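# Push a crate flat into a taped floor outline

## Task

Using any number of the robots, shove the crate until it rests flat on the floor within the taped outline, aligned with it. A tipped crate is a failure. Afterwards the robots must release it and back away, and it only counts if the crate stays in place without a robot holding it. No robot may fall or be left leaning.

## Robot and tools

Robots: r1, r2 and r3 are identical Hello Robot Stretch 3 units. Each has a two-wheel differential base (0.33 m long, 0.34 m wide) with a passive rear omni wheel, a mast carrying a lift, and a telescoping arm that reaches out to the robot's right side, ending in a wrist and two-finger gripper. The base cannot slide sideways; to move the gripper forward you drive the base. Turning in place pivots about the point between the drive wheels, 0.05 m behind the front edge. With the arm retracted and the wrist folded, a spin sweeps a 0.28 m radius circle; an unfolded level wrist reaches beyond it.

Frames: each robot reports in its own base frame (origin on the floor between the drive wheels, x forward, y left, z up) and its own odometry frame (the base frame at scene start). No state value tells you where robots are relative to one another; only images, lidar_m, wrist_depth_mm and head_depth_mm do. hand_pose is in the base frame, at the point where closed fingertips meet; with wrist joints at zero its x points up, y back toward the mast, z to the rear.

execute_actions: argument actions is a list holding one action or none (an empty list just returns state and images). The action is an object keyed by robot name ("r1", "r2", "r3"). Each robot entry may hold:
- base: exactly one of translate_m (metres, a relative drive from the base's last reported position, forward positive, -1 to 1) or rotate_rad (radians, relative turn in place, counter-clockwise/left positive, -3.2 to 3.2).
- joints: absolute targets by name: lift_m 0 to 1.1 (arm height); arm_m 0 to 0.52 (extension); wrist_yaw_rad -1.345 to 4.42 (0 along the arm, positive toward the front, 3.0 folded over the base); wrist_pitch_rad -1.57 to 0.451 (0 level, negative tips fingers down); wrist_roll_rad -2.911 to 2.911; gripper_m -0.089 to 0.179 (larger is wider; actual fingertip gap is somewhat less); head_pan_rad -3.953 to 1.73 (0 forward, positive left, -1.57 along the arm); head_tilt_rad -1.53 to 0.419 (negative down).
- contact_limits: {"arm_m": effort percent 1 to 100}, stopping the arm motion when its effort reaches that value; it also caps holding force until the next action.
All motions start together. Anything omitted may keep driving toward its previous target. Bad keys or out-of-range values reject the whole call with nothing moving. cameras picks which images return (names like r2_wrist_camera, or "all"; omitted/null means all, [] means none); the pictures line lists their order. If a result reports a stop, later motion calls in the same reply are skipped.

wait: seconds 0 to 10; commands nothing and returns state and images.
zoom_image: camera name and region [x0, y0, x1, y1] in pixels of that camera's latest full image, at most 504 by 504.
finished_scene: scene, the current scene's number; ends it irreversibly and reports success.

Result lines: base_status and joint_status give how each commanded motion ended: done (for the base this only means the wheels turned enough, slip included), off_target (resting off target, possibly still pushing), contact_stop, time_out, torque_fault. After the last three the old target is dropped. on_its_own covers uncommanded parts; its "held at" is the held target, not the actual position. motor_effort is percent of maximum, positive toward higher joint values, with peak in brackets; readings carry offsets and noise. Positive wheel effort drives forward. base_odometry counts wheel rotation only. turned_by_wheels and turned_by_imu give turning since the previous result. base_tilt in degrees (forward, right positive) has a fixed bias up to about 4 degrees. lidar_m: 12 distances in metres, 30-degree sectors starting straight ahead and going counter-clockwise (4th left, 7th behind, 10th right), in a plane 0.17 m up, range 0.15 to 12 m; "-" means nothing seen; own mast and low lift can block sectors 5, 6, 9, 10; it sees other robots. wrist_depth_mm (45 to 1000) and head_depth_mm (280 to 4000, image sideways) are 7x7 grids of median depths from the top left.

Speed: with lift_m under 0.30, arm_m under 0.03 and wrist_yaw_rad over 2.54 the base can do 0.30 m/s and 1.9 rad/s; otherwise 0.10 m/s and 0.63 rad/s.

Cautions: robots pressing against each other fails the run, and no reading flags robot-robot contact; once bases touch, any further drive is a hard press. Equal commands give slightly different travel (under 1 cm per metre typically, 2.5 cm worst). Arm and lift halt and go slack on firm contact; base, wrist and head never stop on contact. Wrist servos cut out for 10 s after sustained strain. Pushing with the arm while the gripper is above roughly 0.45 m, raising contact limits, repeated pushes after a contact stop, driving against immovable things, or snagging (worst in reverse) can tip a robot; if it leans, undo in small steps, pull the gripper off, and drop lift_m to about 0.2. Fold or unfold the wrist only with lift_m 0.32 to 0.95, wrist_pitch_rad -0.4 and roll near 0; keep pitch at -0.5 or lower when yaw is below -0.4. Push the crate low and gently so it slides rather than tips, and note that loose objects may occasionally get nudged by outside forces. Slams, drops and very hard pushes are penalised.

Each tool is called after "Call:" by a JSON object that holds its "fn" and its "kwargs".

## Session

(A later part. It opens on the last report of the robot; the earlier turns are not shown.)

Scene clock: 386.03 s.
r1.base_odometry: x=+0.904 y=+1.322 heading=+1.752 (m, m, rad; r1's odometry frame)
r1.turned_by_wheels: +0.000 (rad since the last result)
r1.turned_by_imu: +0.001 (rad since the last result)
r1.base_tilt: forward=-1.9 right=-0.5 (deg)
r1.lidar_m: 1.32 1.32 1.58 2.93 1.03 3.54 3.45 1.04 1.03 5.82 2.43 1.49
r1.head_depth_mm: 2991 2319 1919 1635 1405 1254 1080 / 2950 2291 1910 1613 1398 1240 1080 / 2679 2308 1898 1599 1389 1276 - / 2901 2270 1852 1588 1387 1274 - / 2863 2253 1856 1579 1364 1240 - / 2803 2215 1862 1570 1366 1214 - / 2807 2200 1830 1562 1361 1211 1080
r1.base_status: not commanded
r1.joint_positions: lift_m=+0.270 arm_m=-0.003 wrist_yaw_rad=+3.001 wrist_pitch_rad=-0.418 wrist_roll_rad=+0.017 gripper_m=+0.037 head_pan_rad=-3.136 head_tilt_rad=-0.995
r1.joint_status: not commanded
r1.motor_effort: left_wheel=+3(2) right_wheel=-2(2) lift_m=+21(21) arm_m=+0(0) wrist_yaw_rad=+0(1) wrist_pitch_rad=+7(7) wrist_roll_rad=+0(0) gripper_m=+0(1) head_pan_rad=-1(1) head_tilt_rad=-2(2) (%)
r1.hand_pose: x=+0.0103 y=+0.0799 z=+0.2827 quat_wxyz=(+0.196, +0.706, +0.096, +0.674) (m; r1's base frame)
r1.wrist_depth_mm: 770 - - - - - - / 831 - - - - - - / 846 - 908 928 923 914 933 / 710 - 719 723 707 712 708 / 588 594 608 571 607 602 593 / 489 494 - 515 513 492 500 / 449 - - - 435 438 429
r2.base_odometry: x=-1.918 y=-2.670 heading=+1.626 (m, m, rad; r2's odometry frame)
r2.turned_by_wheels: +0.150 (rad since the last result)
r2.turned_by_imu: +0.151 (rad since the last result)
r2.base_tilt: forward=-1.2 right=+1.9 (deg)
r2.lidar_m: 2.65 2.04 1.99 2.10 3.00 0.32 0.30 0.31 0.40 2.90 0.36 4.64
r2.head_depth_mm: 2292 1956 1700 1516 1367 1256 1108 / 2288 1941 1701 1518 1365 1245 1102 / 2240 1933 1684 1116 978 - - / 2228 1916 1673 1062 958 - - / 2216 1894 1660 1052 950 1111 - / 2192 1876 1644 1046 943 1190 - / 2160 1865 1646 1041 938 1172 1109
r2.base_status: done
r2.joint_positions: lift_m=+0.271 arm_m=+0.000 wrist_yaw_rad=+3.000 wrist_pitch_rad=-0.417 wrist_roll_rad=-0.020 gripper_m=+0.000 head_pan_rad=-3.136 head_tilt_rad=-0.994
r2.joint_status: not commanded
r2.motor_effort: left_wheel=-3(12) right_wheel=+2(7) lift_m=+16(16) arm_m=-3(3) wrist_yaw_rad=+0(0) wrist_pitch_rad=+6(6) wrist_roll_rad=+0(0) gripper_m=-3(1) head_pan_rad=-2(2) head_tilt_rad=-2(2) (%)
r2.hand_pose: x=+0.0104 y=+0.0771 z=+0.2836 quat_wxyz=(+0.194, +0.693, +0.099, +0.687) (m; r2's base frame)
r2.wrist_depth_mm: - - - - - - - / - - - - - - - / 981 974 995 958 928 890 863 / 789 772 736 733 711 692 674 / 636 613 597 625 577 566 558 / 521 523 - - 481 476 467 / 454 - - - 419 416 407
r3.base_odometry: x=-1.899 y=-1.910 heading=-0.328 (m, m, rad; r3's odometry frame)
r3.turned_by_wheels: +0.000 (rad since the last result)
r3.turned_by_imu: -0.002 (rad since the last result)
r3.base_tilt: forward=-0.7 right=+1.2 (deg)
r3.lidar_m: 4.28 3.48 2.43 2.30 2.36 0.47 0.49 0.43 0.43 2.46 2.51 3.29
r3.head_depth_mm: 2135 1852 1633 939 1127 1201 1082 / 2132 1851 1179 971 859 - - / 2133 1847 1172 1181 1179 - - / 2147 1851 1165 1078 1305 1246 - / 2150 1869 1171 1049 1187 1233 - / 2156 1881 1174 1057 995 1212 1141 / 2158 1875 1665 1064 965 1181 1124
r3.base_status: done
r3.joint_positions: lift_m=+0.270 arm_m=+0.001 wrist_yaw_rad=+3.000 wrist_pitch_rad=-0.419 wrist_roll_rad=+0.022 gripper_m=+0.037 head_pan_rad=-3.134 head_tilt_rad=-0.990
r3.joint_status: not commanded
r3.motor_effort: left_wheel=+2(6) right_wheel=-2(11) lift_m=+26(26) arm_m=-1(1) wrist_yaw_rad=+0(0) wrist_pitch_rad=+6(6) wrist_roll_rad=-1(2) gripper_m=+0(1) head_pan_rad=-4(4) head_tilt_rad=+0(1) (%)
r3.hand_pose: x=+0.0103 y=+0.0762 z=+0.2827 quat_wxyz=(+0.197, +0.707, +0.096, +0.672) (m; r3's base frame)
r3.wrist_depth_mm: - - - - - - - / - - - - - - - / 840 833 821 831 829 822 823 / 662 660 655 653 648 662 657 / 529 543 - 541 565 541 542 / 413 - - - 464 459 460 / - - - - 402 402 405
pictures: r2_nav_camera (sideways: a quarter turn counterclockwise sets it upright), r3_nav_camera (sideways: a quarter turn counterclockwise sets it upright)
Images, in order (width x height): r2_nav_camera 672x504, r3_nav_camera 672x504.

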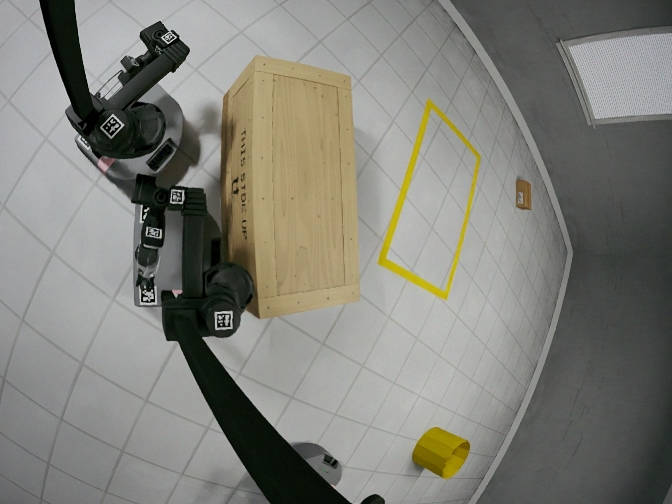

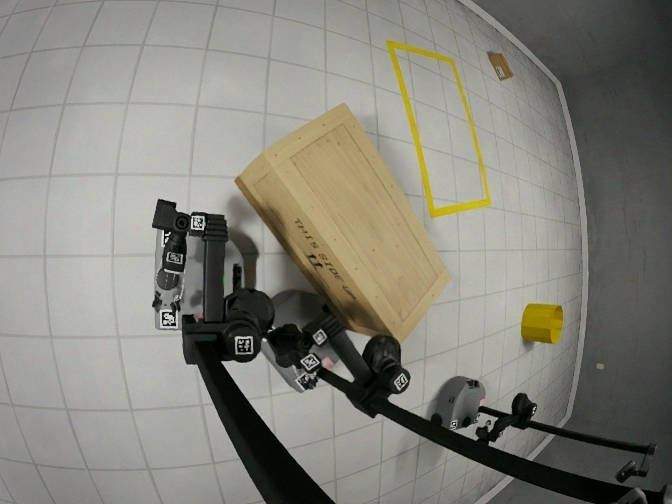

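Call:
{"fn": "execute_actions", "kwargs": {"actions": [{"r3":{"base":{"rotate_rad":0.72}}}], "cameras": []}}

Call:
{"fn": "execute_actions", "kwargs": {"actions": [{"r3":{"base":{"translate_m":-0.13}},"r2":{"base":{"rotate_rad":0.08}}}], "cameras": ["r3_nav_camera","r2_nav_camera"]}}

Scene clock: 390.13 s.
r1.base_odometry: x=+0.904 y=+1.322 heading=+1.752 (m, m, rad; r1's odometry frame)
r1.turned_by_wheels: +0.000 (rad since the last result)
r1.turned_by_imu: +0.001 (rad since the last result)
r1.base_tilt: forward=-1.9 right=-0.4 (deg)
r1.lidar_m: 1.32 1.33 1.59 2.93 1.03 3.51 3.43 1.04 1.03 5.83 2.44 1.49
r1.head_depth_mm: 2957 2352 1927 1626 1408 1255 1085 / 2945 2320 1895 1605 1408 1237 1075 / 2721 2301 1877 1600 1394 1276 - / 2908 2265 1871 1587 1379 1266 - / 2870 2249 1847 1592 1364 1247 - / 2830 2222 1812 1570 1364 1219 - / 2778 2207 1830 1558 1357 1207 1078
r1.base_status: not commanded
r1.joint_positions: lift_m=+0.270 arm_m=-0.003 wrist_yaw_rad=+3.001 wrist_pitch_rad=-0.418 wrist_roll_rad=+0.017 gripper_m=+0.037 head_pan_rad=-3.136 head_tilt_rad=-0.995
r1.joint_status: not commanded
r1.motor_effort: left_wheel=+2(2) right_wheel=-2(2) lift_m=+21(22) arm_m=+0(0) wrist_yaw_rad=-1(1) wrist_pitch_rad=+7(7) wrist_roll_rad=+0(0) gripper_m=+0(1) head_pan_rad=-1(1) head_tilt_rad=-2(3) (%)
r1.hand_pose: x=+0.0103 y=+0.0799 z=+0.2827 quat_wxyz=(+0.196, +0.706, +0.096, +0.674) (m; r1's base frame)
r1.wrist_depth_mm: 763 - - - - - - / 822 - - - - - - / 832 - 927 932 901 966 906 / 705 - 716 714 724 735 722 / 584 593 603 589 611 590 597 / 490 498 - 515 517 493 498 / 444 - - - 434 427 433
r2.base_odometry: x=-1.918 y=-2.670 heading=+1.626 (m, m, rad; r2's odometry frame)
r2.turned_by_wheels: +0.000 (rad since the last result)
r2.turned_by_imu: -0.001 (rad since the last result)
r2.base_tilt: forward=-1.1 right=+2.0 (deg)
r2.lidar_m: 2.65 2.04 1.99 2.11 2.99 0.32 0.30 0.31 0.40 0.33 0.33 4.64
r2.head_depth_mm: 2298 1960 1711 1514 1371 1261 1104 / 2267 1939 1685 1507 1359 1249 1107 / 2234 1925 1676 1117 976 - - / 2237 1884 1666 1058 961 - - / 2204 1898 1666 1052 950 1114 - / 2177 1876 1643 1046 946 1189 - / 2159 1872 1642 1040 937 1169 1109
r2.base_status: not commanded
r2.joint_positions: lift_m=+0.271 arm_m=+0.000 wrist_yaw_rad=+3.000 wrist_pitch_rad=-0.417 wrist_roll_rad=-0.020 gripper_m=+0.000 head_pan_rad=-3.136 head_tilt_rad=-0.994
r2.joint_status: not commanded
r2.motor_effort: left_wheel=-3(3) right_wheel=+2(2) lift_m=+16(16) arm_m=-3(3) wrist_yaw_rad=-1(0) wrist_pitch_rad=+6(6) wrist_roll_rad=+0(0) gripper_m=-3(2) head_pan_rad=-2(2) head_tilt_rad=-2(3) (%)
r2.hand_pose: x=+0.0104 y=+0.0771 z=+0.2836 quat_wxyz=(+0.194, +0.693, +0.099, +0.687) (m; r2's base frame)
r2.wrist_depth_mm: - - - - - - - / - - - - - - - / 957 976 986 964 934 896 869 / 796 769 755 729 706 693 676 / 628 610 604 627 580 570 550 / 523 517 - - 483 476 467 / 458 - - - 421 414 404
r3.base_odometry: x=-1.899 y=-1.910 heading=+0.392 (m, m, rad; r3's odometry frame)
r3.turned_by_wheels: +0.720 (rad since the last result)
r3.turned_by_imu: +0.707 (rad since the last result)
r3.base_tilt: forward=-0.7 right=+1.2 (deg)
r3.lidar_m: 2.87 2.33 2.30 0.47 0.47 0.45 0.43 0.44 2.46 2.68 4.05 4.28
r3.head_depth_mm: 2122 1848 1633 1039 1124 1159 1087 / 2128 1842 1644 1042 1128 - - / 2147 1876 1652 1051 1144 - - / 2147 1863 1647 1052 1156 1249 - / 2156 1864 1641 1440 1301 1238 - / 2148 1866 1674 1477 1337 1218 1136 / 2186 1879 1660 1483 1345 1226 1125
r3.base_status: done
r3.joint_positions: lift_m=+0.270 arm_m=+0.001 wrist_yaw_rad=+3.000 wrist_pitch_rad=-0.419 wrist_roll_rad=+0.022 gripper_m=+0.037 head_pan_rad=-3.134 head_tilt_rad=-0.990
r3.joint_status: not commanded
r3.motor_effort: left_wheel=-1(7) right_wheel=+4(13) lift_m=+27(27) arm_m=-1(1) wrist_yaw_rad=+0(1) wrist_pitch_rad=+7(6) wrist_roll_rad=-2(1) gripper_m=+0(1) head_pan_rad=-5(4) head_tilt_rad=+0(1) (%)
r3.hand_pose: x=+0.0103 y=+0.0762 z=+0.2827 quat_wxyz=(+0.197, +0.707, +0.096, +0.672) (m; r3's base frame)
r3.wrist_depth_mm: 583 - - - - - - / 586 - - - - - - / 518 510 618 830 817 829 823 / 475 428 618 655 656 659 650 / 522 475 - 542 560 538 539 / 466 - - - 467 462 464 / - - - - 404 404 405
pictures: none
No camera images: the call's "cameras" was empty. Leave "cameras" out to get every camera's image.

Scene clock: 392.30 s.
r1.base_odometry: x=+0.904 y=+1.322 heading=+1.752 (m, m, rad; r1's odometry frame)
r1.turned_by_wheels: +0.000 (rad since the last result)
r1.turned_by_imu: +0.001 (rad since the last result)
r1.base_tilt: forward=-2.0 right=-0.4 (deg)
r1.lidar_m: 1.32 1.33 1.59 2.92 1.03 3.53 3.44 1.04 1.03 5.82 2.43 1.49
r1.head_depth_mm: 3020 2345 1899 1613 1408 1252 1076 / 2956 2344 1898 1603 1411 1247 1079 / 2730 2286 1890 1603 1388 1274 - / 2873 2275 1863 1583 1390 1271 - / 2874 2241 1836 1588 1381 1236 - / 2847 2220 1841 1570 1361 1208 - / 2785 2201 1856 1560 1368 1204 1083
r1.base_status: not commanded
r1.joint_positions: lift_m=+0.270 arm_m=-0.003 wrist_yaw_rad=+3.001 wrist_pitch_rad=-0.418 wrist_roll_rad=+0.017 gripper_m=+0.037 head_pan_rad=-3.136 head_tilt_rad=-0.995
r1.joint_status: not commanded
r1.motor_effort: left_wheel=+2(2) right_wheel=-2(2) lift_m=+21(21) arm_m=+0(0) wrist_yaw_rad=-1(0) wrist_pitch_rad=+7(7) wrist_roll_rad=+0(0) gripper_m=+0(1) head_pan_rad=-1(1) head_tilt_rad=-2(2) (%)
r1.hand_pose: x=+0.0103 y=+0.0799 z=+0.2827 quat_wxyz=(+0.196, +0.706, +0.096, +0.674) (m; r1's base frame)
r1.wrist_depth_mm: 773 - - - - - - / 822 - - - - - - / 831 - 935 912 914 924 928 / 709 - 712 708 717 720 722 / 591 594 617 593 619 582 587 / 493 493 - 503 509 504 494 / 449 - - - 430 435 429
r2.base_odometry: x=-1.918 y=-2.670 heading=+1.706 (m, m, rad; r2's odometry frame)
r2.turned_by_wheels: +0.080 (rad since the last result)
r2.turned_by_imu: +0.080 (rad since the last result)
r2.base_tilt: forward=-1.2 right=+1.8 (deg)
r2.lidar_m: 2.48 2.01 1.99 2.17 2.08 0.31 0.30 0.31 0.43 0.33 4.55 4.63
r2.head_depth_mm: 2286 1954 1719 1516 1366 1255 1109 / 2267 1939 1689 1517 1355 1247 1105 / 2258 1926 1685 1063 956 - - / 2236 1906 1672 1059 957 - - / 2204 1904 1666 1053 951 1128 - / 2194 1884 1649 1043 957 1188 - / 2166 1867 1640 1038 951 1174 1094
r2.base_status: done
r2.joint_positions: lift_m=+0.271 arm_m=+0.000 wrist_yaw_rad=+3.000 wrist_pitch_rad=-0.417 wrist_roll_rad=-0.020 gripper_m=+0.000 head_pan_rad=-3.136 head_tilt_rad=-0.994
r2.joint_status: not commanded
r2.motor_effort: left_wheel=-3(13) right_wheel=+2(6) lift_m=+16(16) arm_m=-3(3) wrist_yaw_rad=-1(0) wrist_pitch_rad=+6(7) wrist_roll_rad=+0(0) gripper_m=-2(3) head_pan_rad=-2(2) head_tilt_rad=-2(3) (%)
r2.hand_pose: x=+0.0104 y=+0.0771 z=+0.2836 quat_wxyz=(+0.194, +0.693, +0.099, +0.687) (m; r2's base frame)
r2.wrist_depth_mm: - - - - - - - / - - - - - - - / - 978 973 943 927 892 849 / 789 760 748 731 706 689 681 / 624 610 600 623 579 563 553 / 525 518 - - 482 473 469 / 445 - - - 418 416 406
r3.base_odometry: x=-2.019 y=-1.960 heading=+0.392 (m, m, rad; r3's odometry frame)
r3.turned_by_wheels: +0.000 (rad since the last result)
r3.turned_by_imu: -0.001 (rad since the last result)
r3.base_tilt: forward=-0.7 right=+1.2 (deg)
r3.lidar_m: 2.98 2.40 2.38 0.45 0.44 0.31 0.30 0.31 2.38 2.59 3.88 4.40
r3.head_depth_mm: 2134 1851 1631 1042 944 1181 1080 / 2147 1857 1638 1045 946 - - / 2136 1855 1640 1049 949 - - / 2142 1867 1644 1046 959 1136 - / 2165 1868 1648 1432 975 1231 - / 2164 1872 1651 1480 1331 1215 1128 / 2144 1866 1659 1476 1336 1225 1127
r3.base_status: done
r3.joint_positions: lift_m=+0.270 arm_m=+0.001 wrist_yaw_rad=+3.000 wrist_pitch_rad=-0.419 wrist_roll_rad=+0.022 gripper_m=+0.037 head_pan_rad=-3.134 head_tilt_rad=-0.990
r3.joint_status: not commanded
r3.motor_effort: left_wheel=-1(10) right_wheel=+4(10) lift_m=+26(26) arm_m=-1(1) wrist_yaw_rad=+0(1) wrist_pitch_rad=+7(6) wrist_roll_rad=-2(1) gripper_m=-1(1) head_pan_rad=-4(4) head_tilt_rad=-1(1) (%)
r3.hand_pose: x=+0.0103 y=+0.0762 z=+0.2827 quat_wxyz=(+0.197, +0.707, +0.096, +0.672) (m; r3's base frame)
r3.wrist_depth_mm: 412 - - - - - - / 410 542 - - - - - / 404 528 506 532 814 824 813 / 398 489 439 459 654 658 652 / 393 515 - 514 561 541 541 / 376 - - - 462 463 464 / - - - - 405 408 406
pictures: r2_nav_camera (sideways: a quarter turn counterclockwise sets it upright), r3_nav_camera (sideways: a quarter turn counterclockwise sets it upright)
Images, in order (width x height): r2_nav_camera 672x504, r3_nav_camera 672x504.

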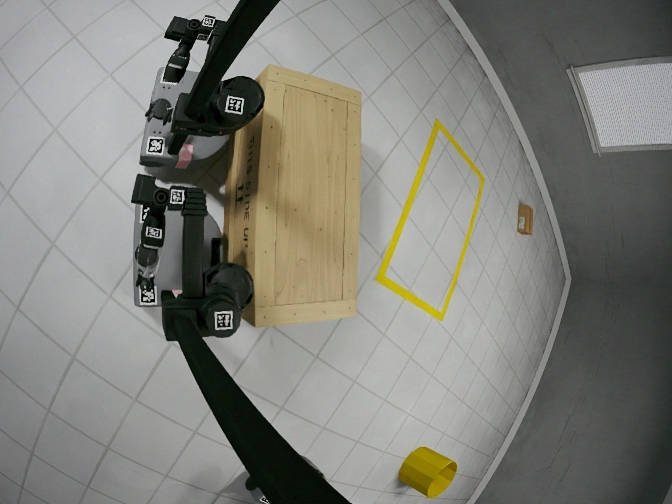

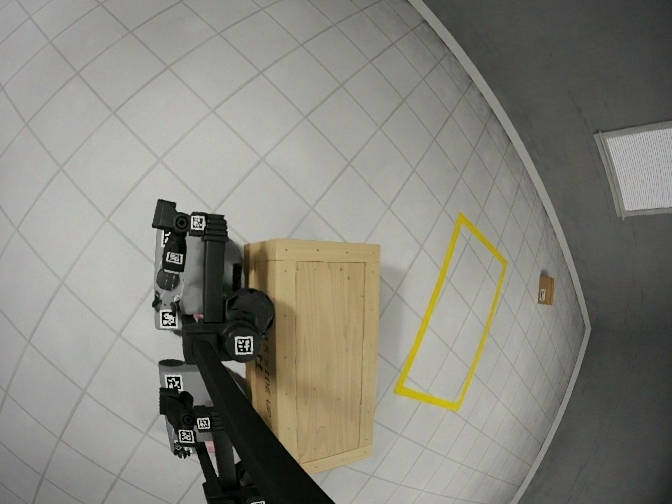

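Well aimed. Push a moderate step.

Call:
{"fn": "execute_actions", "kwargs": {"actions": [{"r3":{"base":{"translate_m":-0.3}},"r2":{"base":{"translate_m":-0.3}}}], "cameras": ["r3_nav_camera","r2_nav_camera"]}}

Scene clock: 396.70 s.
r1.base_odometry: x=+0.904 y=+1.322 heading=+1.752 (m, m, rad; r1's odometry frame)
r1.turned_by_wheels: +0.000 (rad since the last result)
r1.turned_by_imu: +0.001 (rad since the last result)
r1.base_tilt: forward=-2.0 right=-0.3 (deg)
r1.lidar_m: 1.32 1.32 1.59 2.93 1.03 3.52 3.44 1.05 1.09 5.81 2.43 1.49
r1.head_depth_mm: 2960 2344 1914 1618 1408 1248 1079 / 2975 2311 1903 1603 1399 1237 1077 / 2713 2322 1867 1606 1390 1276 - / 2873 2266 1861 1595 1379 1273 - / 2886 2249 1849 1589 1378 1236 - / 2774 2219 1848 1579 1367 1218 - / 2776 2223 1826 1553 1361 1206 1089
r1.base_status: not commanded
r1.joint_positions: lift_m=+0.270 arm_m=-0.003 wrist_yaw_rad=+3.001 wrist_pitch_rad=-0.418 wrist_roll_rad=+0.017 gripper_m=+0.037 head_pan_rad=-3.136 head_tilt_rad=-0.995
r1.joint_status: not commanded
r1.motor_effort: left_wheel=+2(3) right_wheel=-2(2) lift_m=+21(21) arm_m=+1(0) wrist_yaw_rad=-2(1) wrist_pitch_rad=+7(7) wrist_roll_rad=+0(0) gripper_m=-1(0) head_pan_rad=-1(1) head_tilt_rad=-2(2) (%)
r1.hand_pose: x=+0.0103 y=+0.0799 z=+0.2827 quat_wxyz=(+0.196, +0.706, +0.096, +0.674) (m; r1's base frame)
r1.wrist_depth_mm: 799 - - - - - - / 823 - - - - - - / 837 - 924 938 949 895 947 / 710 - 713 727 725 711 711 / 588 581 594 573 618 581 581 / 493 491 - 515 520 507 495 / 453 - - - 433 430 436
r2.base_odometry: x=-1.878 y=-2.967 heading=+1.706 (m, m, rad; r2's odometry frame)
r2.turned_by_wheels: +0.000 (rad since the last result)
r2.turned_by_imu: +0.041 (rad since the last result)
r2.base_tilt: forward=-1.1 right=+1.8 (deg)
r2.lidar_m: 2.63 2.18 2.17 1.21 1.87 0.29 0.28 0.28 0.38 0.33 4.50 4.85
r2.head_depth_mm: 2281 1963 1706 1517 1372 1256 1110 / 2258 1936 1701 1507 1356 1243 1105 / 2246 1918 1688 1068 959 - - / 2235 1909 1674 1061 955 - - / 2203 1895 1655 1051 950 1024 - / 2178 1870 1656 1050 944 1116 - / 2167 1869 1640 1040 940 1130 1089
r2.base_status: translate_m off_target (by the wheels' count: -0.2997 of -0.3000)
r2.joint_positions: lift_m=+0.271 arm_m=+0.000 wrist_yaw_rad=+3.000 wrist_pitch_rad=-0.417 wrist_roll_rad=-0.020 gripper_m=+0.000 head_pan_rad=-3.136 head_tilt_rad=-0.994
r2.joint_status: not commanded
r2.on_its_own: left_wheel is at rest, and its effort (-47) is outside its rest range (-18 to +18); right_wheel is at rest, and its effort (-28) is outside its rest range (-18 to +18)
r2.motor_effort: left_wheel=-47(100) right_wheel=-28(54) lift_m=+17(17) arm_m=-3(3) wrist_yaw_rad=+0(2) wrist_pitch_rad=+6(6) wrist_roll_rad=+0(0) gripper_m=-2(2) head_pan_rad=-2(1) head_tilt_rad=-2(3) (%)
r2.hand_pose: x=+0.0104 y=+0.0771 z=+0.2835 quat_wxyz=(+0.194, +0.693, +0.099, +0.687) (m; r2's base frame)
r2.wrist_depth_mm: - - - - - - - / - - - - - - - / - - 990 943 929 904 867 / 790 770 741 733 711 690 674 / 629 615 589 622 578 566 554 / 518 517 - - 483 476 467 / 356 - - - 417 413 404
r3.base_odometry: x=-2.296 y=-2.074 heading=+0.391 (m, m, rad; r3's odometry frame)
r3.turned_by_wheels: +0.000 (rad since the last result)
r3.turned_by_imu: +0.053 (rad since the last result)
r3.base_tilt: forward=-0.7 right=+1.2 (deg)
r3.lidar_m: 3.06 2.54 2.53 0.45 0.41 0.29 0.28 0.28 2.23 2.48 3.96 4.60
r3.head_depth_mm: 2143 1864 1654 1046 949 1110 1074 / 2149 1875 1639 1045 946 - - / 2150 1855 1641 1048 950 - - / 2143 1880 1637 1054 952 1030 - / 2161 1885 1670 1429 979 1218 - / 2177 1885 1648 1484 1332 1222 1137 / 2192 1891 1661 1479 1338 1219 1125
r3.base_status: translate_m off_target (by the wheels' count: -0.2996 of -0.3000)
r3.joint_positions: lift_m=+0.270 arm_m=+0.001 wrist_yaw_rad=+3.000 wrist_pitch_rad=-0.419 wrist_roll_rad=+0.021 gripper_m=+0.037 head_pan_rad=-3.135 head_tilt_rad=-0.987
r3.joint_status: not commanded
r3.on_its_own: left_wheel is at rest, and its effort (-54) is outside its rest range (-18 to +18); right_wheel is at rest, and its effort (-62) is outside its rest range (-18 to +18)
r3.motor_effort: left_wheel=-54(82) right_wheel=-62(91) lift_m=+28(28) arm_m=-1(1) wrist_yaw_rad=-1(2) wrist_pitch_rad=+6(7) wrist_roll_rad=-1(1) gripper_m=-1(0) head_pan_rad=-4(4) head_tilt_rad=-3(2) (%)
r3.hand_pose: x=+0.0105 y=+0.0762 z=+0.2826 quat_wxyz=(+0.197, +0.707, +0.096, +0.672) (m; r3's base frame)
r3.wrist_depth_mm: 393 - - - - - - / 388 516 635 - - - - / 381 496 505 743 820 819 821 / 372 457 434 454 648 654 656 / 365 513 - 521 564 540 545 / 351 - - - 464 468 468 / - - - - 404 404 404
pictures: r2_nav_camera (sideways: a quarter turn counterclockwise sets it upright), r3_nav_camera (sideways: a quarter turn counterclockwise sets it upright)
Images, in order (width x height): r2_nav_camera 672x504, r3_nav_camera 672x504.

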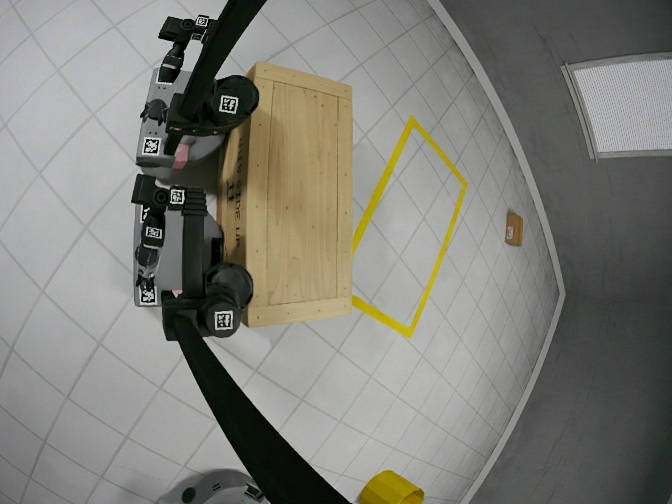

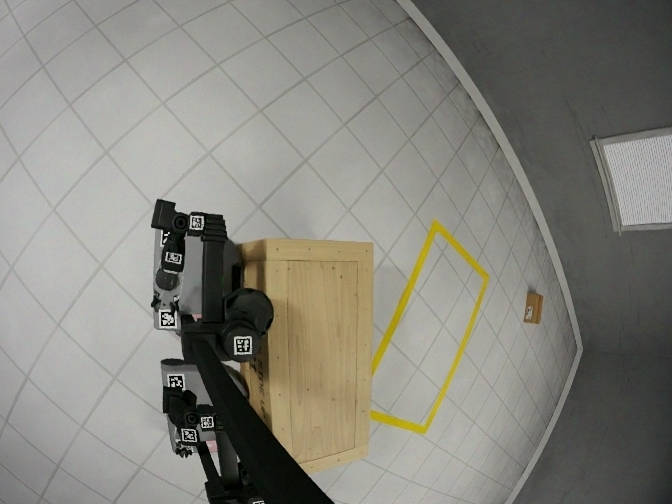

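Call:
{"fn": "execute_actions", "kwargs": {"actions": [{"r3":{"base":{"translate_m":-0.45}},"r2":{"base":{"translate_m":-0.35}},"r1":{"joints":{"head_tilt_rad":-0.7}}}], "cameras": ["r3_nav_camera","r2_nav_camera","r1_head_camera"]}}

Scene clock: 405.83 s.
r1.base_odometry: x=+0.904 y=+1.322 heading=+1.752 (m, m, rad; r1's odometry frame)
r1.turned_by_wheels: +0.000 (rad since the last result)
r1.turned_by_imu: +0.002 (rad since the last result)
r1.base_tilt: forward=-1.9 right=-0.4 (deg)
r1.lidar_m: 1.32 1.33 1.59 2.93 1.03 3.53 1.32 1.13 4.17 5.78 2.43 1.48
r1.head_depth_mm: 3333 3826 3047 2214 1723 1411 1200 / 3244 3631 2997 2195 1710 1400 1196 / 3197 3599 2926 2162 1684 1399 1185 / 3102 3437 2910 2140 1686 1382 1180 / 2988 3385 2914 2120 1669 1382 1172 / 2950 3278 2857 2041 1671 1372 1160 / 2911 3209 2866 1537 1569 1363 1159
r1.base_status: not commanded
r1.joint_positions: lift_m=+0.270 arm_m=-0.003 wrist_yaw_rad=+3.001 wrist_pitch_rad=-0.418 wrist_roll_rad=+0.017 gripper_m=+0.037 head_pan_rad=-3.136 head_tilt_rad=-0.705
r1.joint_status: all done
r1.motor_effort: left_wheel=+2(2) right_wheel=-2(2) lift_m=+22(21) arm_m=+0(0) wrist_yaw_rad=-1(1) wrist_pitch_rad=+7(7) wrist_roll_rad=+0(0) gripper_m=+0(0) head_pan_rad=-1(1) head_tilt_rad=+2(21) (%)
r1.hand_pose: x=+0.0103 y=+0.0799 z=+0.2827 quat_wxyz=(+0.196, +0.706, +0.096, +0.674) (m; r1's base frame)
r1.wrist_depth_mm: 801 - - - - - - / 822 - - - - - - / 858 - 945 917 918 919 918 / 722 - 703 713 715 719 725 / 573 591 614 581 602 584 582 / 496 503 - 519 509 510 501 / 447 - - - 434 442 438
r2.base_odometry: x=-1.831 y=-3.314 heading=+1.706 (m, m, rad; r2's odometry frame)
r2.turned_by_wheels: +0.000 (rad since the last result)
r2.turned_by_imu: +0.073 (rad since the last result)
r2.base_tilt: forward=-1.2 right=+1.8 (deg)
r2.lidar_m: 2.78 2.39 2.38 1.23 3.52 0.28 0.28 0.30 0.35 0.45 4.60 4.91
r2.head_depth_mm: 2280 1964 1711 1520 1363 1253 1108 / 2288 1932 1699 1486 1340 1241 1101 / 2253 1927 1685 1065 959 - - / 2152 1901 1672 1059 960 - - / 2187 1894 1663 1052 950 1075 - / 2195 1870 1649 1047 955 1192 - / 2176 1866 1640 1040 954 1174 1087
r2.base_status: done
r2.joint_positions: lift_m=+0.271 arm_m=+0.000 wrist_yaw_rad=+3.000 wrist_pitch_rad=-0.417 wrist_roll_rad=-0.020 gripper_m=+0.000 head_pan_rad=-3.136 head_tilt_rad=-0.994
r2.joint_status: not commanded
r2.motor_effort: left_wheel=-2(82) right_wheel=-2(45) lift_m=+17(17) arm_m=-3(3) wrist_yaw_rad=+0(0) wrist_pitch_rad=+6(6) wrist_roll_rad=+0(0) gripper_m=-2(2) head_pan_rad=-3(1) head_tilt_rad=-2(3) (%)
r2.hand_pose: x=+0.0104 y=+0.0771 z=+0.2835 quat_wxyz=(+0.194, +0.693, +0.099, +0.687) (m; r2's base frame)
r2.wrist_depth_mm: - - - - - - - / - - - - - - - / - - - 952 923 902 867 / 791 781 750 721 721 686 679 / 631 617 599 619 574 566 554 / 518 515 - - 482 480 466 / 302 - - - 420 417 405
r3.base_odometry: x=-2.712 y=-2.245 heading=+0.391 (m, m, rad; r3's odometry frame)
r3.turned_by_wheels: -0.001 (rad since the last result)
r3.turned_by_imu: +0.083 (rad since the last result)
r3.base_tilt: forward=-0.7 right=+1.3 (deg)
r3.lidar_m: 3.22 2.80 2.80 0.45 0.34 0.28 0.28 0.30 1.97 2.28 3.98 4.90
r3.head_depth_mm: 2091 1857 1639 1042 941 973 1076 / 2111 1860 1647 1044 942 - - / 2146 1878 1652 1048 949 - - / 2159 1883 1650 1048 951 1053 - / 2159 1883 1660 1473 1300 1224 - / 2120 1891 1654 1482 1332 1222 1143 / 2043 1871 1666 1491 1343 1225 1129
r3.base_status: translate_m off_target (by the wheels' count: -0.4495 of -0.4500)
r3.joint_positions: lift_m=+0.270 arm_m=+0.001 wrist_yaw_rad=+3.000 wrist_pitch_rad=-0.419 wrist_roll_rad=+0.021 gripper_m=+0.037 head_pan_rad=-3.135 head_tilt_rad=-0.987
r3.joint_status: not commanded
r3.on_its_own: left_wheel is at rest, and its effort (-68) is outside its rest range (-18 to +18); right_wheel is at rest, and its effort (-78) is outside its rest range (-18 to +18)
r3.motor_effort: left_wheel=-68(78) right_wheel=-78(95) lift_m=+29(28) arm_m=-1(1) wrist_yaw_rad=+0(0) wrist_pitch_rad=+6(6) wrist_roll_rad=-2(1) gripper_m=-1(1) head_pan_rad=-4(3) head_tilt_rad=-3(3) (%)
r3.hand_pose: x=+0.0105 y=+0.0762 z=+0.2826 quat_wxyz=(+0.197, +0.707, +0.096, +0.672) (m; r3's base frame)
r3.wrist_depth_mm: 308 - - 595 - - - / 309 383 - 639 - - - / 311 389 508 502 824 828 833 / 312 413 434 434 629 657 651 / 316 443 - 495 565 544 543 / 310 - - - 462 468 463 / - - - - 404 405 404
pictures: r1_head_camera (sideways: a quarter turn clockwise sets it upright), r2_nav_camera (sideways: a quarter turn counterclockwise sets it upright), r3_nav_camera (sideways: a quarter turn counterclockwise sets it upright)
Images, in order (width x height): r1_head_camera 896x504, r2_nav_camera 672x504, r3_nav_camera 672x504.

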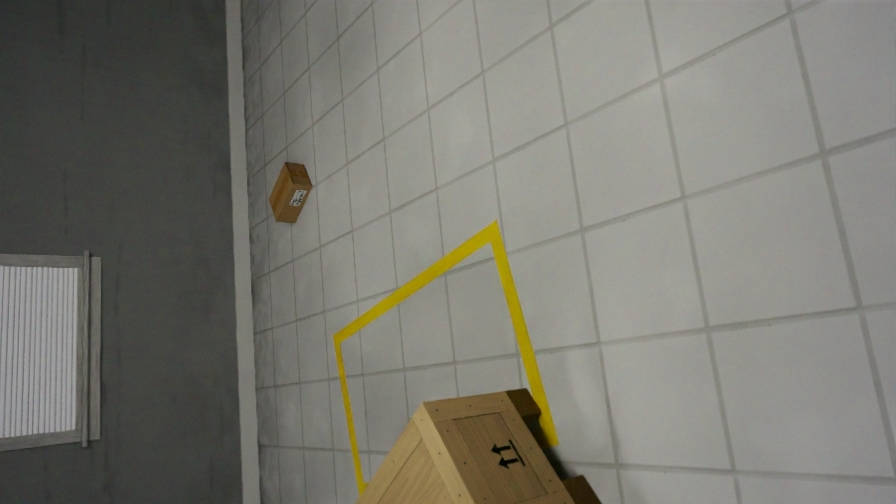

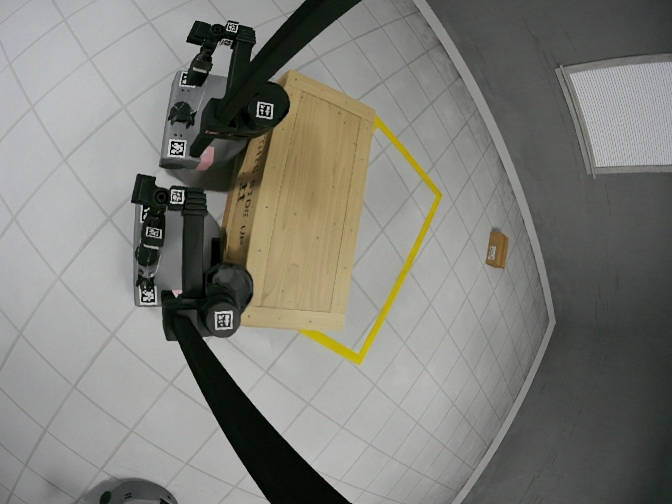

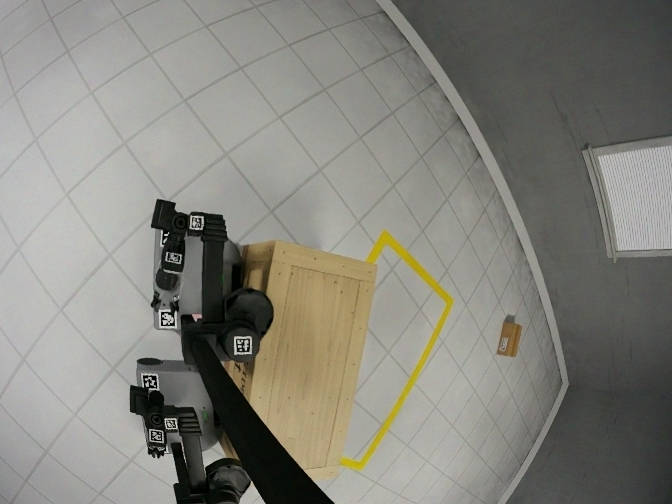

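Call:
{"fn": "execute_actions", "kwargs": {"actions": [{"r3":{"base":{"translate_m":-0.24}},"r2":{"base":{"translate_m":-0.22}},"r1":{"joints":{"head_pan_rad":-2.85}}}], "cameras": ["r3_nav_camera","r2_nav_camera","r1_head_camera"]}}

Scene clock: 411.50 s.
r1.base_odometry: x=+0.904 y=+1.322 heading=+1.752 (m, m, rad; r1's odometry frame)
r1.turned_by_wheels: +0.000 (rad since the last result)
r1.turned_by_imu: +0.001 (rad since the last result)
r1.base_tilt: forward=-1.9 right=-0.5 (deg)
r1.lidar_m: 1.32 1.32 1.59 2.93 1.03 3.53 1.37 1.22 4.12 5.82 2.43 1.49
r1.head_depth_mm: 2961 3331 2941 2180 1714 1413 1189 / 2953 3361 3008 2187 1709 1395 1193 / 2939 3399 2964 2076 1679 1389 1185 / 3007 3363 2941 1736 1690 1391 1175 / 3009 3395 2058 1686 1673 1373 1171 / 2984 3292 1575 1649 1612 1373 1164 / 2924 3380 1861 1903 1662 1364 1161
r1.base_status: not commanded
r1.joint_positions: lift_m=+0.270 arm_m=-0.003 wrist_yaw_rad=+3.001 wrist_pitch_rad=-0.418 wrist_roll_rad=+0.017 gripper_m=+0.037 head_pan_rad=-2.857 head_tilt_rad=-0.705
r1.joint_status: all done
r1.motor_effort: left_wheel=+2(2) right_wheel=-2(2) lift_m=+22(21) arm_m=+0(0) wrist_yaw_rad=-1(0) wrist_pitch_rad=+7(7) wrist_roll_rad=+0(0) gripper_m=+0(0) head_pan_rad=+3(20) head_tilt_rad=+2(2) (%)
r1.hand_pose: x=+0.0103 y=+0.0799 z=+0.2827 quat_wxyz=(+0.196, +0.706, +0.096, +0.674) (m; r1's base frame)
r1.wrist_depth_mm: 778 - - - - - - / 787 - - - - - - / 858 - 905 889 921 928 968 / 695 - 704 722 715 726 735 / 576 578 612 593 608 600 610 / 497 499 - 511 514 504 499 / 447 - - - 431 439 440
r2.base_odometry: x=-1.801 y=-3.532 heading=+1.706 (m, m, rad; r2's odometry frame)
r2.turned_by_wheels: +0.001 (rad since the last result)
r2.turned_by_imu: +0.000 (rad since the last result)
r2.base_tilt: forward=-1.2 right=+1.9 (deg)
r2.lidar_m: 2.96 2.55 1.30 1.67 1.61 0.28 0.28 0.31 0.36 0.45 4.31 5.20
r2.head_depth_mm: 2280 1965 1711 1520 1363 1256 1113 / 2285 1944 1700 1515 1346 1251 1105 / 2233 1913 1695 1063 957 - - / 2094 1904 1671 1062 956 - - / 2144 1905 1652 1056 951 1091 - / 2181 1884 1651 1046 956 1193 - / 2173 1881 1638 1041 964 1177 1089
r2.base_status: done
r2.joint_positions: lift_m=+0.271 arm_m=+0.000 wrist_yaw_rad=+3.000 wrist_pitch_rad=-0.417 wrist_roll_rad=-0.020 gripper_m=+0.000 head_pan_rad=-3.136 head_tilt_rad=-0.994
r2.joint_status: not commanded
r2.on_its_own: right_wheel is at rest, and its effort (-19) is outside its rest range (-18 to +18)
r2.motor_effort: left_wheel=-4(82) right_wheel=-19(37) lift_m=+17(17) arm_m=-3(3) wrist_yaw_rad=+0(0) wrist_pitch_rad=+6(6) wrist_roll_rad=+0(0) gripper_m=-3(2) head_pan_rad=-2(2) head_tilt_rad=-2(3) (%)
r2.hand_pose: x=+0.0104 y=+0.0771 z=+0.2835 quat_wxyz=(+0.194, +0.693, +0.099, +0.687) (m; r2's base frame)
r2.wrist_depth_mm: - - - - - - - / - - - - - - - / - - 991 955 934 900 871 / 798 781 750 724 718 691 678 / 633 617 598 625 580 565 552 / 503 514 - - 483 477 471 / 297 - - - 420 413 408
r3.base_odometry: x=-2.933 y=-2.336 heading=+0.390 (m, m, rad; r3's odometry frame)
r3.turned_by_wheels: -0.001 (rad since the last result)
r3.turned_by_imu: -0.013 (rad since the last result)
r3.base_tilt: forward=-0.7 right=+1.3 (deg)
r3.lidar_m: 3.40 2.96 1.78 0.46 0.34 0.28 0.28 0.30 1.80 2.08 3.58 5.03
r3.head_depth_mm: 2023 1859 1641 1046 942 956 1081 / 2086 1861 1636 1044 945 - - / 2134 1864 1645 1051 946 - - / 2170 1865 1656 1047 952 1057 - / 2110 1878 1652 1473 1296 1232 - / 2028 1880 1663 1477 1338 1219 1142 / 1897 1890 1652 1474 1351 1219 1124
r3.base_status: translate_m off_target (by the wheels' count: -0.2395 of -0.2400)
r3.joint_positions: lift_m=+0.270 arm_m=+0.001 wrist_yaw_rad=+3.000 wrist_pitch_rad=-0.419 wrist_roll_rad=+0.021 gripper_m=+0.037 head_pan_rad=-3.135 head_tilt_rad=-0.987
r3.joint_status: not commanded
r3.on_its_own: left_wheel is at rest, and its effort (-70) is outside its rest range (-18 to +18); right_wheel is at rest, and its effort (-78) is outside its rest range (-18 to +18)
r3.motor_effort: left_wheel=-70(77) right_wheel=-78(85) lift_m=+28(27) arm_m=-1(1) wrist_yaw_rad=+0(0) wrist_pitch_rad=+6(6) wrist_roll_rad=-1(1) gripper_m=-1(1) head_pan_rad=-4(4) head_tilt_rad=-2(2) (%)
r3.hand_pose: x=+0.0105 y=+0.0762 z=+0.2826 quat_wxyz=(+0.197, +0.707, +0.096, +0.672) (m; r3's base frame)
r3.wrist_depth_mm: 301 - - 600 - - - / 303 377 - 682 - - - / 307 383 504 504 826 820 825 / 311 411 435 442 630 650 651 / 313 433 - 501 541 540 545 / 307 - - - 463 462 463 / - - - - 407 405 407
pictures: r1_head_camera (sideways: a quarter turn clockwise sets it upright), r2_nav_camera (sideways: a quarter turn counterclockwise sets it upright), r3_nav_camera (sideways: a quarter turn counterclockwise sets it upright)
Images, in order (width x height): r1_head_camera 896x504, r2_nav_camera 672x504, r3_nav_camera 672x504.

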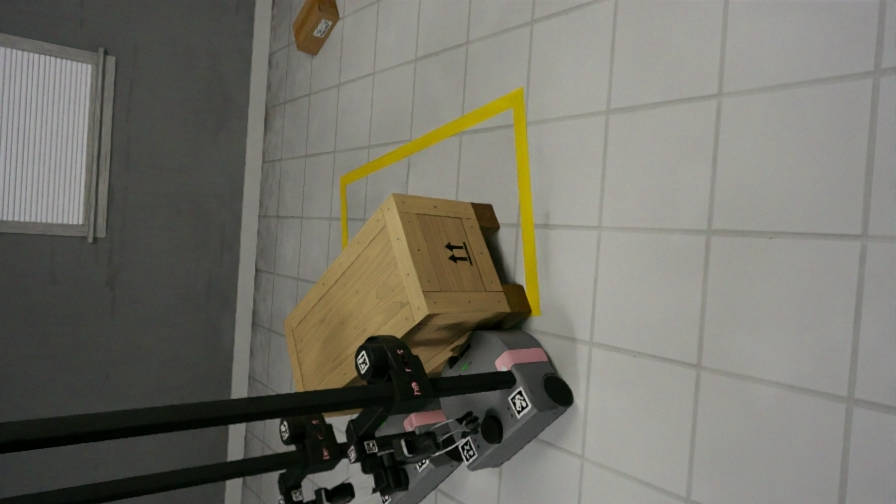

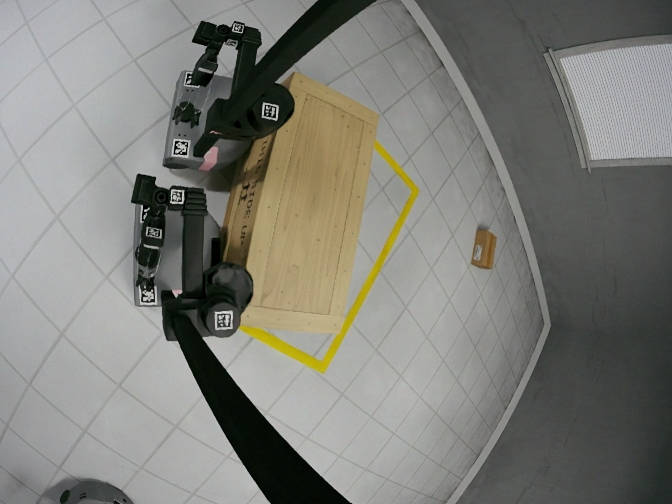

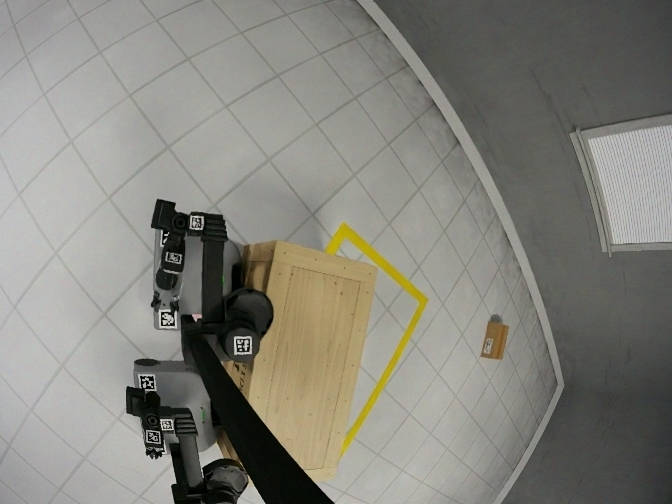

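Call:
{"fn": "execute_actions", "kwargs": {"actions": [{"r3":{"base":{"translate_m":-0.3}},"r2":{"base":{"translate_m":0.12}}}], "cameras": ["r3_nav_camera","r2_nav_camera","r1_head_camera"]}}

Scene clock: 416.57 s.
r1.base_odometry: x=+0.904 y=+1.322 heading=+1.752 (m, m, rad; r1's odometry frame)
r1.turned_by_wheels: +0.000 (rad since the last result)
r1.turned_by_imu: +0.001 (rad since the last result)
r1.base_tilt: forward=-1.9 right=-0.5 (deg)
r1.lidar_m: 1.32 1.33 1.59 2.94 1.03 3.54 1.37 1.16 4.12 5.78 2.43 1.49
r1.head_depth_mm: 2894 3324 2908 2188 1721 1413 1190 / 3014 3340 2984 2157 1697 1408 1190 / 2980 3389 2955 2073 1706 1393 1192 / 3000 3414 2914 1727 1672 1382 1173 / 3008 3428 2041 1711 1671 1379 1172 / 3052 3434 2072 1692 1585 1370 1173 / 2991 3337 1875 1535 1557 1369 1165
r1.base_status: not commanded
r1.joint_positions: lift_m=+0.270 arm_m=-0.003 wrist_yaw_rad=+3.001 wrist_pitch_rad=-0.418 wrist_roll_rad=+0.017 gripper_m=+0.037 head_pan_rad=-2.857 head_tilt_rad=-0.705
r1.joint_status: not commanded
r1.motor_effort: left_wheel=+2(1) right_wheel=-2(2) lift_m=+21(22) arm_m=+0(0) wrist_yaw_rad=+0(1) wrist_pitch_rad=+7(7) wrist_roll_rad=+0(0) gripper_m=+0(1) head_pan_rad=+3(3) head_tilt_rad=+3(2) (%)
r1.hand_pose: x=+0.0103 y=+0.0799 z=+0.2827 quat_wxyz=(+0.196, +0.706, +0.096, +0.674) (m; r1's base frame)
r1.wrist_depth_mm: 786 - - - - - - / 829 - - - - - - / 845 - 916 900 908 950 912 / 698 - 730 710 696 717 726 / 586 591 607 597 612 588 597 / 500 496 - 515 506 501 499 / 451 - - - 433 439 440
r2.base_odometry: x=-1.818 y=-3.413 heading=+1.706 (m, m, rad; r2's odometry frame)
r2.turned_by_wheels: +0.000 (rad since the last result)
r2.turned_by_imu: -0.001 (rad since the last result)
r2.base_tilt: forward=-1.2 right=+1.7 (deg)
r2.lidar_m: 2.86 2.47 1.25 1.30 1.71 0.39 0.39 0.44 0.42 2.62 4.49 4.99
r2.head_depth_mm: 2293 1968 1717 1517 1366 1257 1110 / 2261 1940 1694 1485 1361 1248 1108 / 2250 1928 1682 1065 1004 - - / 2143 1908 1684 1059 1015 - - / 2176 1880 1665 1052 1081 1250 - / 2159 1873 1175 1041 1159 1227 - / 2162 1858 1162 1044 1154 1172 1111
r2.base_status: done
r2.joint_positions: lift_m=+0.271 arm_m=+0.000 wrist_yaw_rad=+3.000 wrist_pitch_rad=-0.417 wrist_roll_rad=-0.020 gripper_m=+0.000 head_pan_rad=-3.136 head_tilt_rad=-0.994
r2.joint_status: not commanded
r2.motor_effort: left_wheel=-2(12) right_wheel=+1(10) lift_m=+17(17) arm_m=-3(3) wrist_yaw_rad=+0(1) wrist_pitch_rad=+6(6) wrist_roll_rad=+0(0) gripper_m=-2(2) head_pan_rad=-2(2) head_tilt_rad=-3(2) (%)
r2.hand_pose: x=+0.0104 y=+0.0771 z=+0.2835 quat_wxyz=(+0.194, +0.693, +0.099, +0.687) (m; r2's base frame)
r2.wrist_depth_mm: - - - - - - - / - - - - - - - / - - 976 947 917 903 869 / 795 783 743 737 709 690 673 / 625 615 600 624 576 562 550 / 524 519 - - 484 476 470 / 458 - - - 416 415 403
r3.base_odometry: x=-3.210 y=-2.450 heading=+0.389 (m, m, rad; r3's odometry frame)
r3.turned_by_wheels: -0.001 (rad since the last result)
r3.turned_by_imu: -0.025 (rad since the last result)
r3.base_tilt: forward=-0.7 right=+1.3 (deg)
r3.lidar_m: 3.47 2.97 0.50 0.62 0.34 0.28 0.28 0.30 1.79 2.04 3.42 5.04
r3.head_depth_mm: 2058 1847 1642 1037 944 980 1089 / 2056 1859 1636 1043 946 - - / 2147 1881 1647 1051 946 - - / 2161 1887 1648 1046 949 1048 - / 2130 1879 1663 1474 1305 1224 - / 2029 1878 1669 1480 1332 1227 1139 / 1914 1888 1651 1488 1339 1222 1125
r3.base_status: translate_m off_target (by the wheels' count: -0.2995 of -0.3000)
r3.joint_positions: lift_m=+0.270 arm_m=+0.001 wrist_yaw_rad=+3.000 wrist_pitch_rad=-0.419 wrist_roll_rad=+0.021 gripper_m=+0.037 head_pan_rad=-3.135 head_tilt_rad=-0.987
r3.joint_status: not commanded
r3.on_its_own: left_wheel is at rest, and its effort (-72) is outside its rest range (-18 to +18); right_wheel is at rest, and its effort (-77) is outside its rest range (-18 to +18)
r3.motor_effort: left_wheel=-72(72) right_wheel=-77(77) lift_m=+28(28) arm_m=-1(1) wrist_yaw_rad=+0(0) wrist_pitch_rad=+6(6) wrist_roll_rad=-1(1) gripper_m=-1(1) head_pan_rad=-3(4) head_tilt_rad=-3(2) (%)
r3.hand_pose: x=+0.0105 y=+0.0762 z=+0.2826 quat_wxyz=(+0.197, +0.707, +0.096, +0.672) (m; r3's base frame)
r3.wrist_depth_mm: 308 - - - - - - / 309 387 - 646 - - - / 314 393 792 504 505 825 825 / 314 419 628 464 466 656 648 / 316 448 - 509 518 542 541 / 309 - - - 464 459 466 / - - - - 402 403 405
pictures: r1_head_camera (sideways: a quarter turn clockwise sets it upright), r2_nav_camera (sideways: a quarter turn counterclockwise sets it upright), r3_nav_camera (sideways: a quarter turn counterclockwise sets it upright)
Images, in order (width x height): r1_head_camera 896x504, r2_nav_camera 672x504, r3_nav_camera 672x504.

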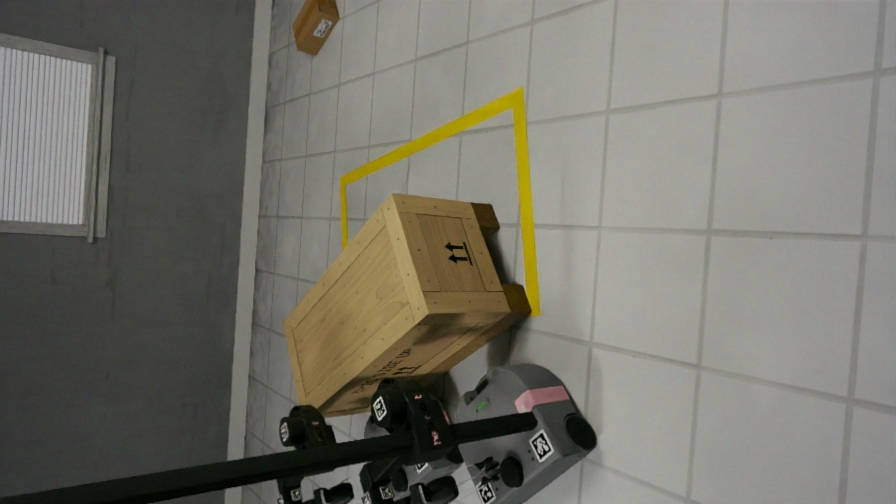

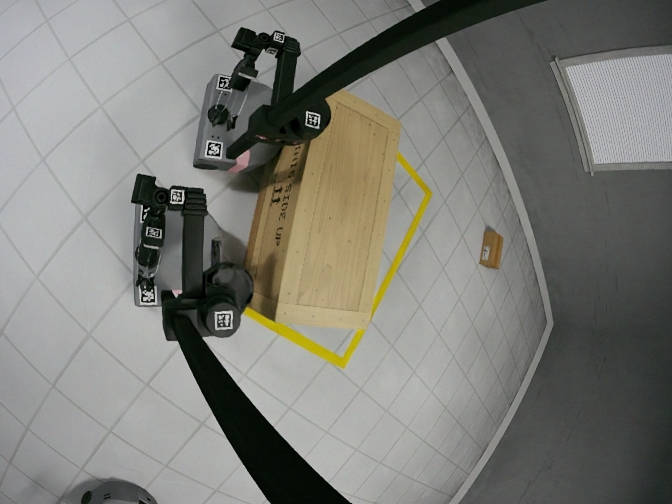

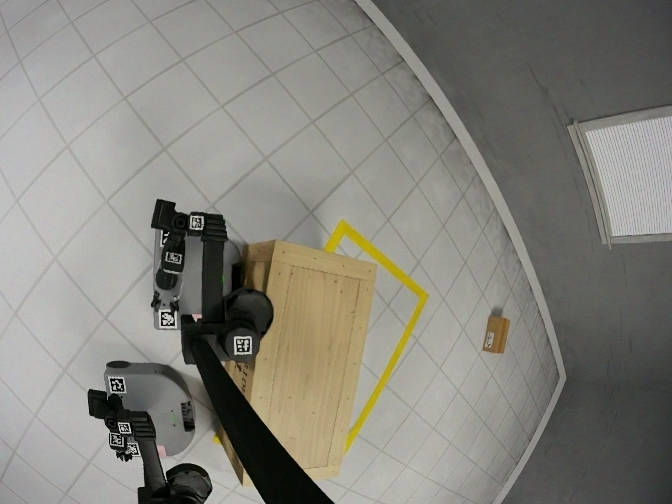

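Call:
{"fn": "execute_actions", "kwargs": {"actions": [{"r3":{"base":{"translate_m":0.01}},"r2":{"base":{"translate_m":0.2}},"r1":{"base":{"translate_m":-1.0},"joints":{"head_pan_rad":-3.14,"head_tilt_rad":-0.99}}}], "cameras": ["r1_nav_camera"]}}

Scene clock: 434.23 s.
r1.base_odometry: x=+1.084 y=+0.339 heading=+1.752 (m, m, rad; r1's odometry frame)
r1.turned_by_wheels: +0.000 (rad since the last result)
r1.turned_by_imu: +0.001 (rad since the last result)
r1.base_tilt: forward=-1.8 right=-0.5 (deg)
r1.lidar_m: 2.30 2.31 0.88 0.89 2.73 2.77 2.46 0.47 0.47 0.77 0.79 2.59
r1.head_depth_mm: 2485 2396 1961 1643 1412 1252 - / 2433 2383 1937 1645 1419 1248 1146 / 2404 2342 1913 1618 1407 1280 - / 2348 2304 1905 1607 1396 1271 - / 2261 2335 1890 1601 1389 1240 - / 2234 2304 1856 1593 1331 1222 - / 2182 2247 1859 1579 990 1147 1082
r1.base_status: done
r1.joint_positions: lift_m=+0.270 arm_m=-0.003 wrist_yaw_rad=+3.001 wrist_pitch_rad=-0.418 wrist_roll_rad=+0.017 gripper_m=+0.037 head_pan_rad=-3.133 head_tilt_rad=-0.978
r1.joint_status: all done
r1.motor_effort: left_wheel=+2(5) right_wheel=-2(10) lift_m=+21(21) arm_m=+0(0) wrist_yaw_rad=-1(1) wrist_pitch_rad=+7(7) wrist_roll_rad=+0(0) gripper_m=+0(0) head_pan_rad=-2(19) head_tilt_rad=-5(23) (%)
r1.hand_pose: x=+0.0103 y=+0.0799 z=+0.2827 quat_wxyz=(+0.196, +0.706, +0.096, +0.674) (m; r1's base frame)
r1.wrist_depth_mm: - - - 922 916 - - / - - - 977 963 - - / 944 - 913 926 909 921 913 / 725 - 718 710 712 721 705 / 589 587 601 587 603 594 594 / 494 503 - 509 515 500 499 / 454 - - - 432 439 439
r2.base_odometry: x=-1.845 y=-3.215 heading=+1.706 (m, m, rad; r2's odometry frame)
r2.turned_by_wheels: +0.000 (rad since the last result)
r2.turned_by_imu: -0.002 (rad since the last result)
r2.base_tilt: forward=-1.1 right=+1.8 (deg)
r2.lidar_m: 2.70 2.32 2.32 2.67 0.89 0.59 0.59 0.55 0.59 2.78 4.74 4.75
r2.head_depth_mm: 2286 1971 1714 1379 1351 1263 1112 / 2252 1944 1664 1511 1359 1248 1106 / 2245 1927 1196 1104 1331 - - / 2220 1911 1188 1115 1331 - - / 2205 1889 1179 1147 1339 1251 - / 2190 1887 1177 1199 1324 1230 - / 2167 1869 1169 1222 1204 1206 1111
r2.base_status: done
r2.joint_positions: lift_m=+0.271 arm_m=+0.000 wrist_yaw_rad=+3.000 wrist_pitch_rad=-0.417 wrist_roll_rad=-0.020 gripper_m=+0.000 head_pan_rad=-3.136 head_tilt_rad=-0.994
r2.joint_status: not commanded
r2.motor_effort: left_wheel=-2(11) right_wheel=+0(6) lift_m=+17(17) arm_m=-3(3) wrist_yaw_rad=+0(0) wrist_pitch_rad=+6(7) wrist_roll_rad=+0(0) gripper_m=-2(2) head_pan_rad=-2(2) head_tilt_rad=-3(2) (%)
r2.hand_pose: x=+0.0104 y=+0.0771 z=+0.2835 quat_wxyz=(+0.194, +0.693, +0.099, +0.687) (m; r2's base frame)
r2.wrist_depth_mm: - - - - - - - / - - - - - - - / - - 981 969 919 888 858 / 713 761 741 728 708 690 678 / 627 615 603 624 578 561 553 / 520 515 - - 482 477 470 / 458 - - - 417 413 407
r3.base_odometry: x=-3.201 y=-2.446 heading=+0.389 (m, m, rad; r3's odometry frame)
r3.turned_by_wheels: +0.000 (rad since the last result)
r3.turned_by_imu: +0.000 (rad since the last result)
r3.base_tilt: forward=-0.7 right=+1.3 (deg)
r3.lidar_m: 3.48 2.96 0.60 1.16 0.36 0.29 0.29 0.31 1.80 2.05 3.43 5.03
r3.head_depth_mm: 2047 1860 1636 1041 945 1016 1083 / 2064 1860 1635 1045 942 - - / 2154 1853 1645 1048 952 - - / 2160 1869 1651 1052 947 1093 - / 2122 1869 1649 1488 1303 1229 - / 2045 1876 1664 1477 1345 1222 1137 / 1919 1886 1660 1488 1343 1226 1127
r3.base_status: done
r3.joint_positions: lift_m=+0.270 arm_m=+0.001 wrist_yaw_rad=+3.000 wrist_pitch_rad=-0.419 wrist_roll_rad=+0.021 gripper_m=+0.037 head_pan_rad=-3.135 head_tilt_rad=-0.987
r3.joint_status: not commanded
r3.motor_effort: left_wheel=+0(59) right_wheel=+1(66) lift_m=+28(28) arm_m=-1(1) wrist_yaw_rad=+0(0) wrist_pitch_rad=+6(6) wrist_roll_rad=-1(1) gripper_m=+0(1) head_pan_rad=-4(3) head_tilt_rad=-2(3) (%)
r3.hand_pose: x=+0.0105 y=+0.0762 z=+0.2826 quat_wxyz=(+0.197, +0.707, +0.096, +0.672) (m; r3's base frame)
r3.wrist_depth_mm: 317 - - - - - - / 322 402 - - 661 - - / 324 407 824 825 514 501 818 / 326 433 663 658 519 482 628 / 327 465 - 546 536 529 539 / 321 - - - 463 468 466 / - - - - 403 406 404
pictures: r1_nav_camera (sideways: a quarter turn counterclockwise sets it upright)
Images, in order (width x height): r1_nav_camera 672x504.

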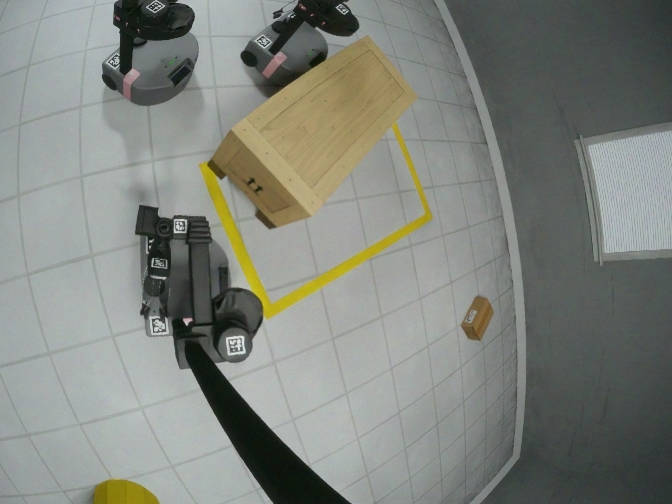

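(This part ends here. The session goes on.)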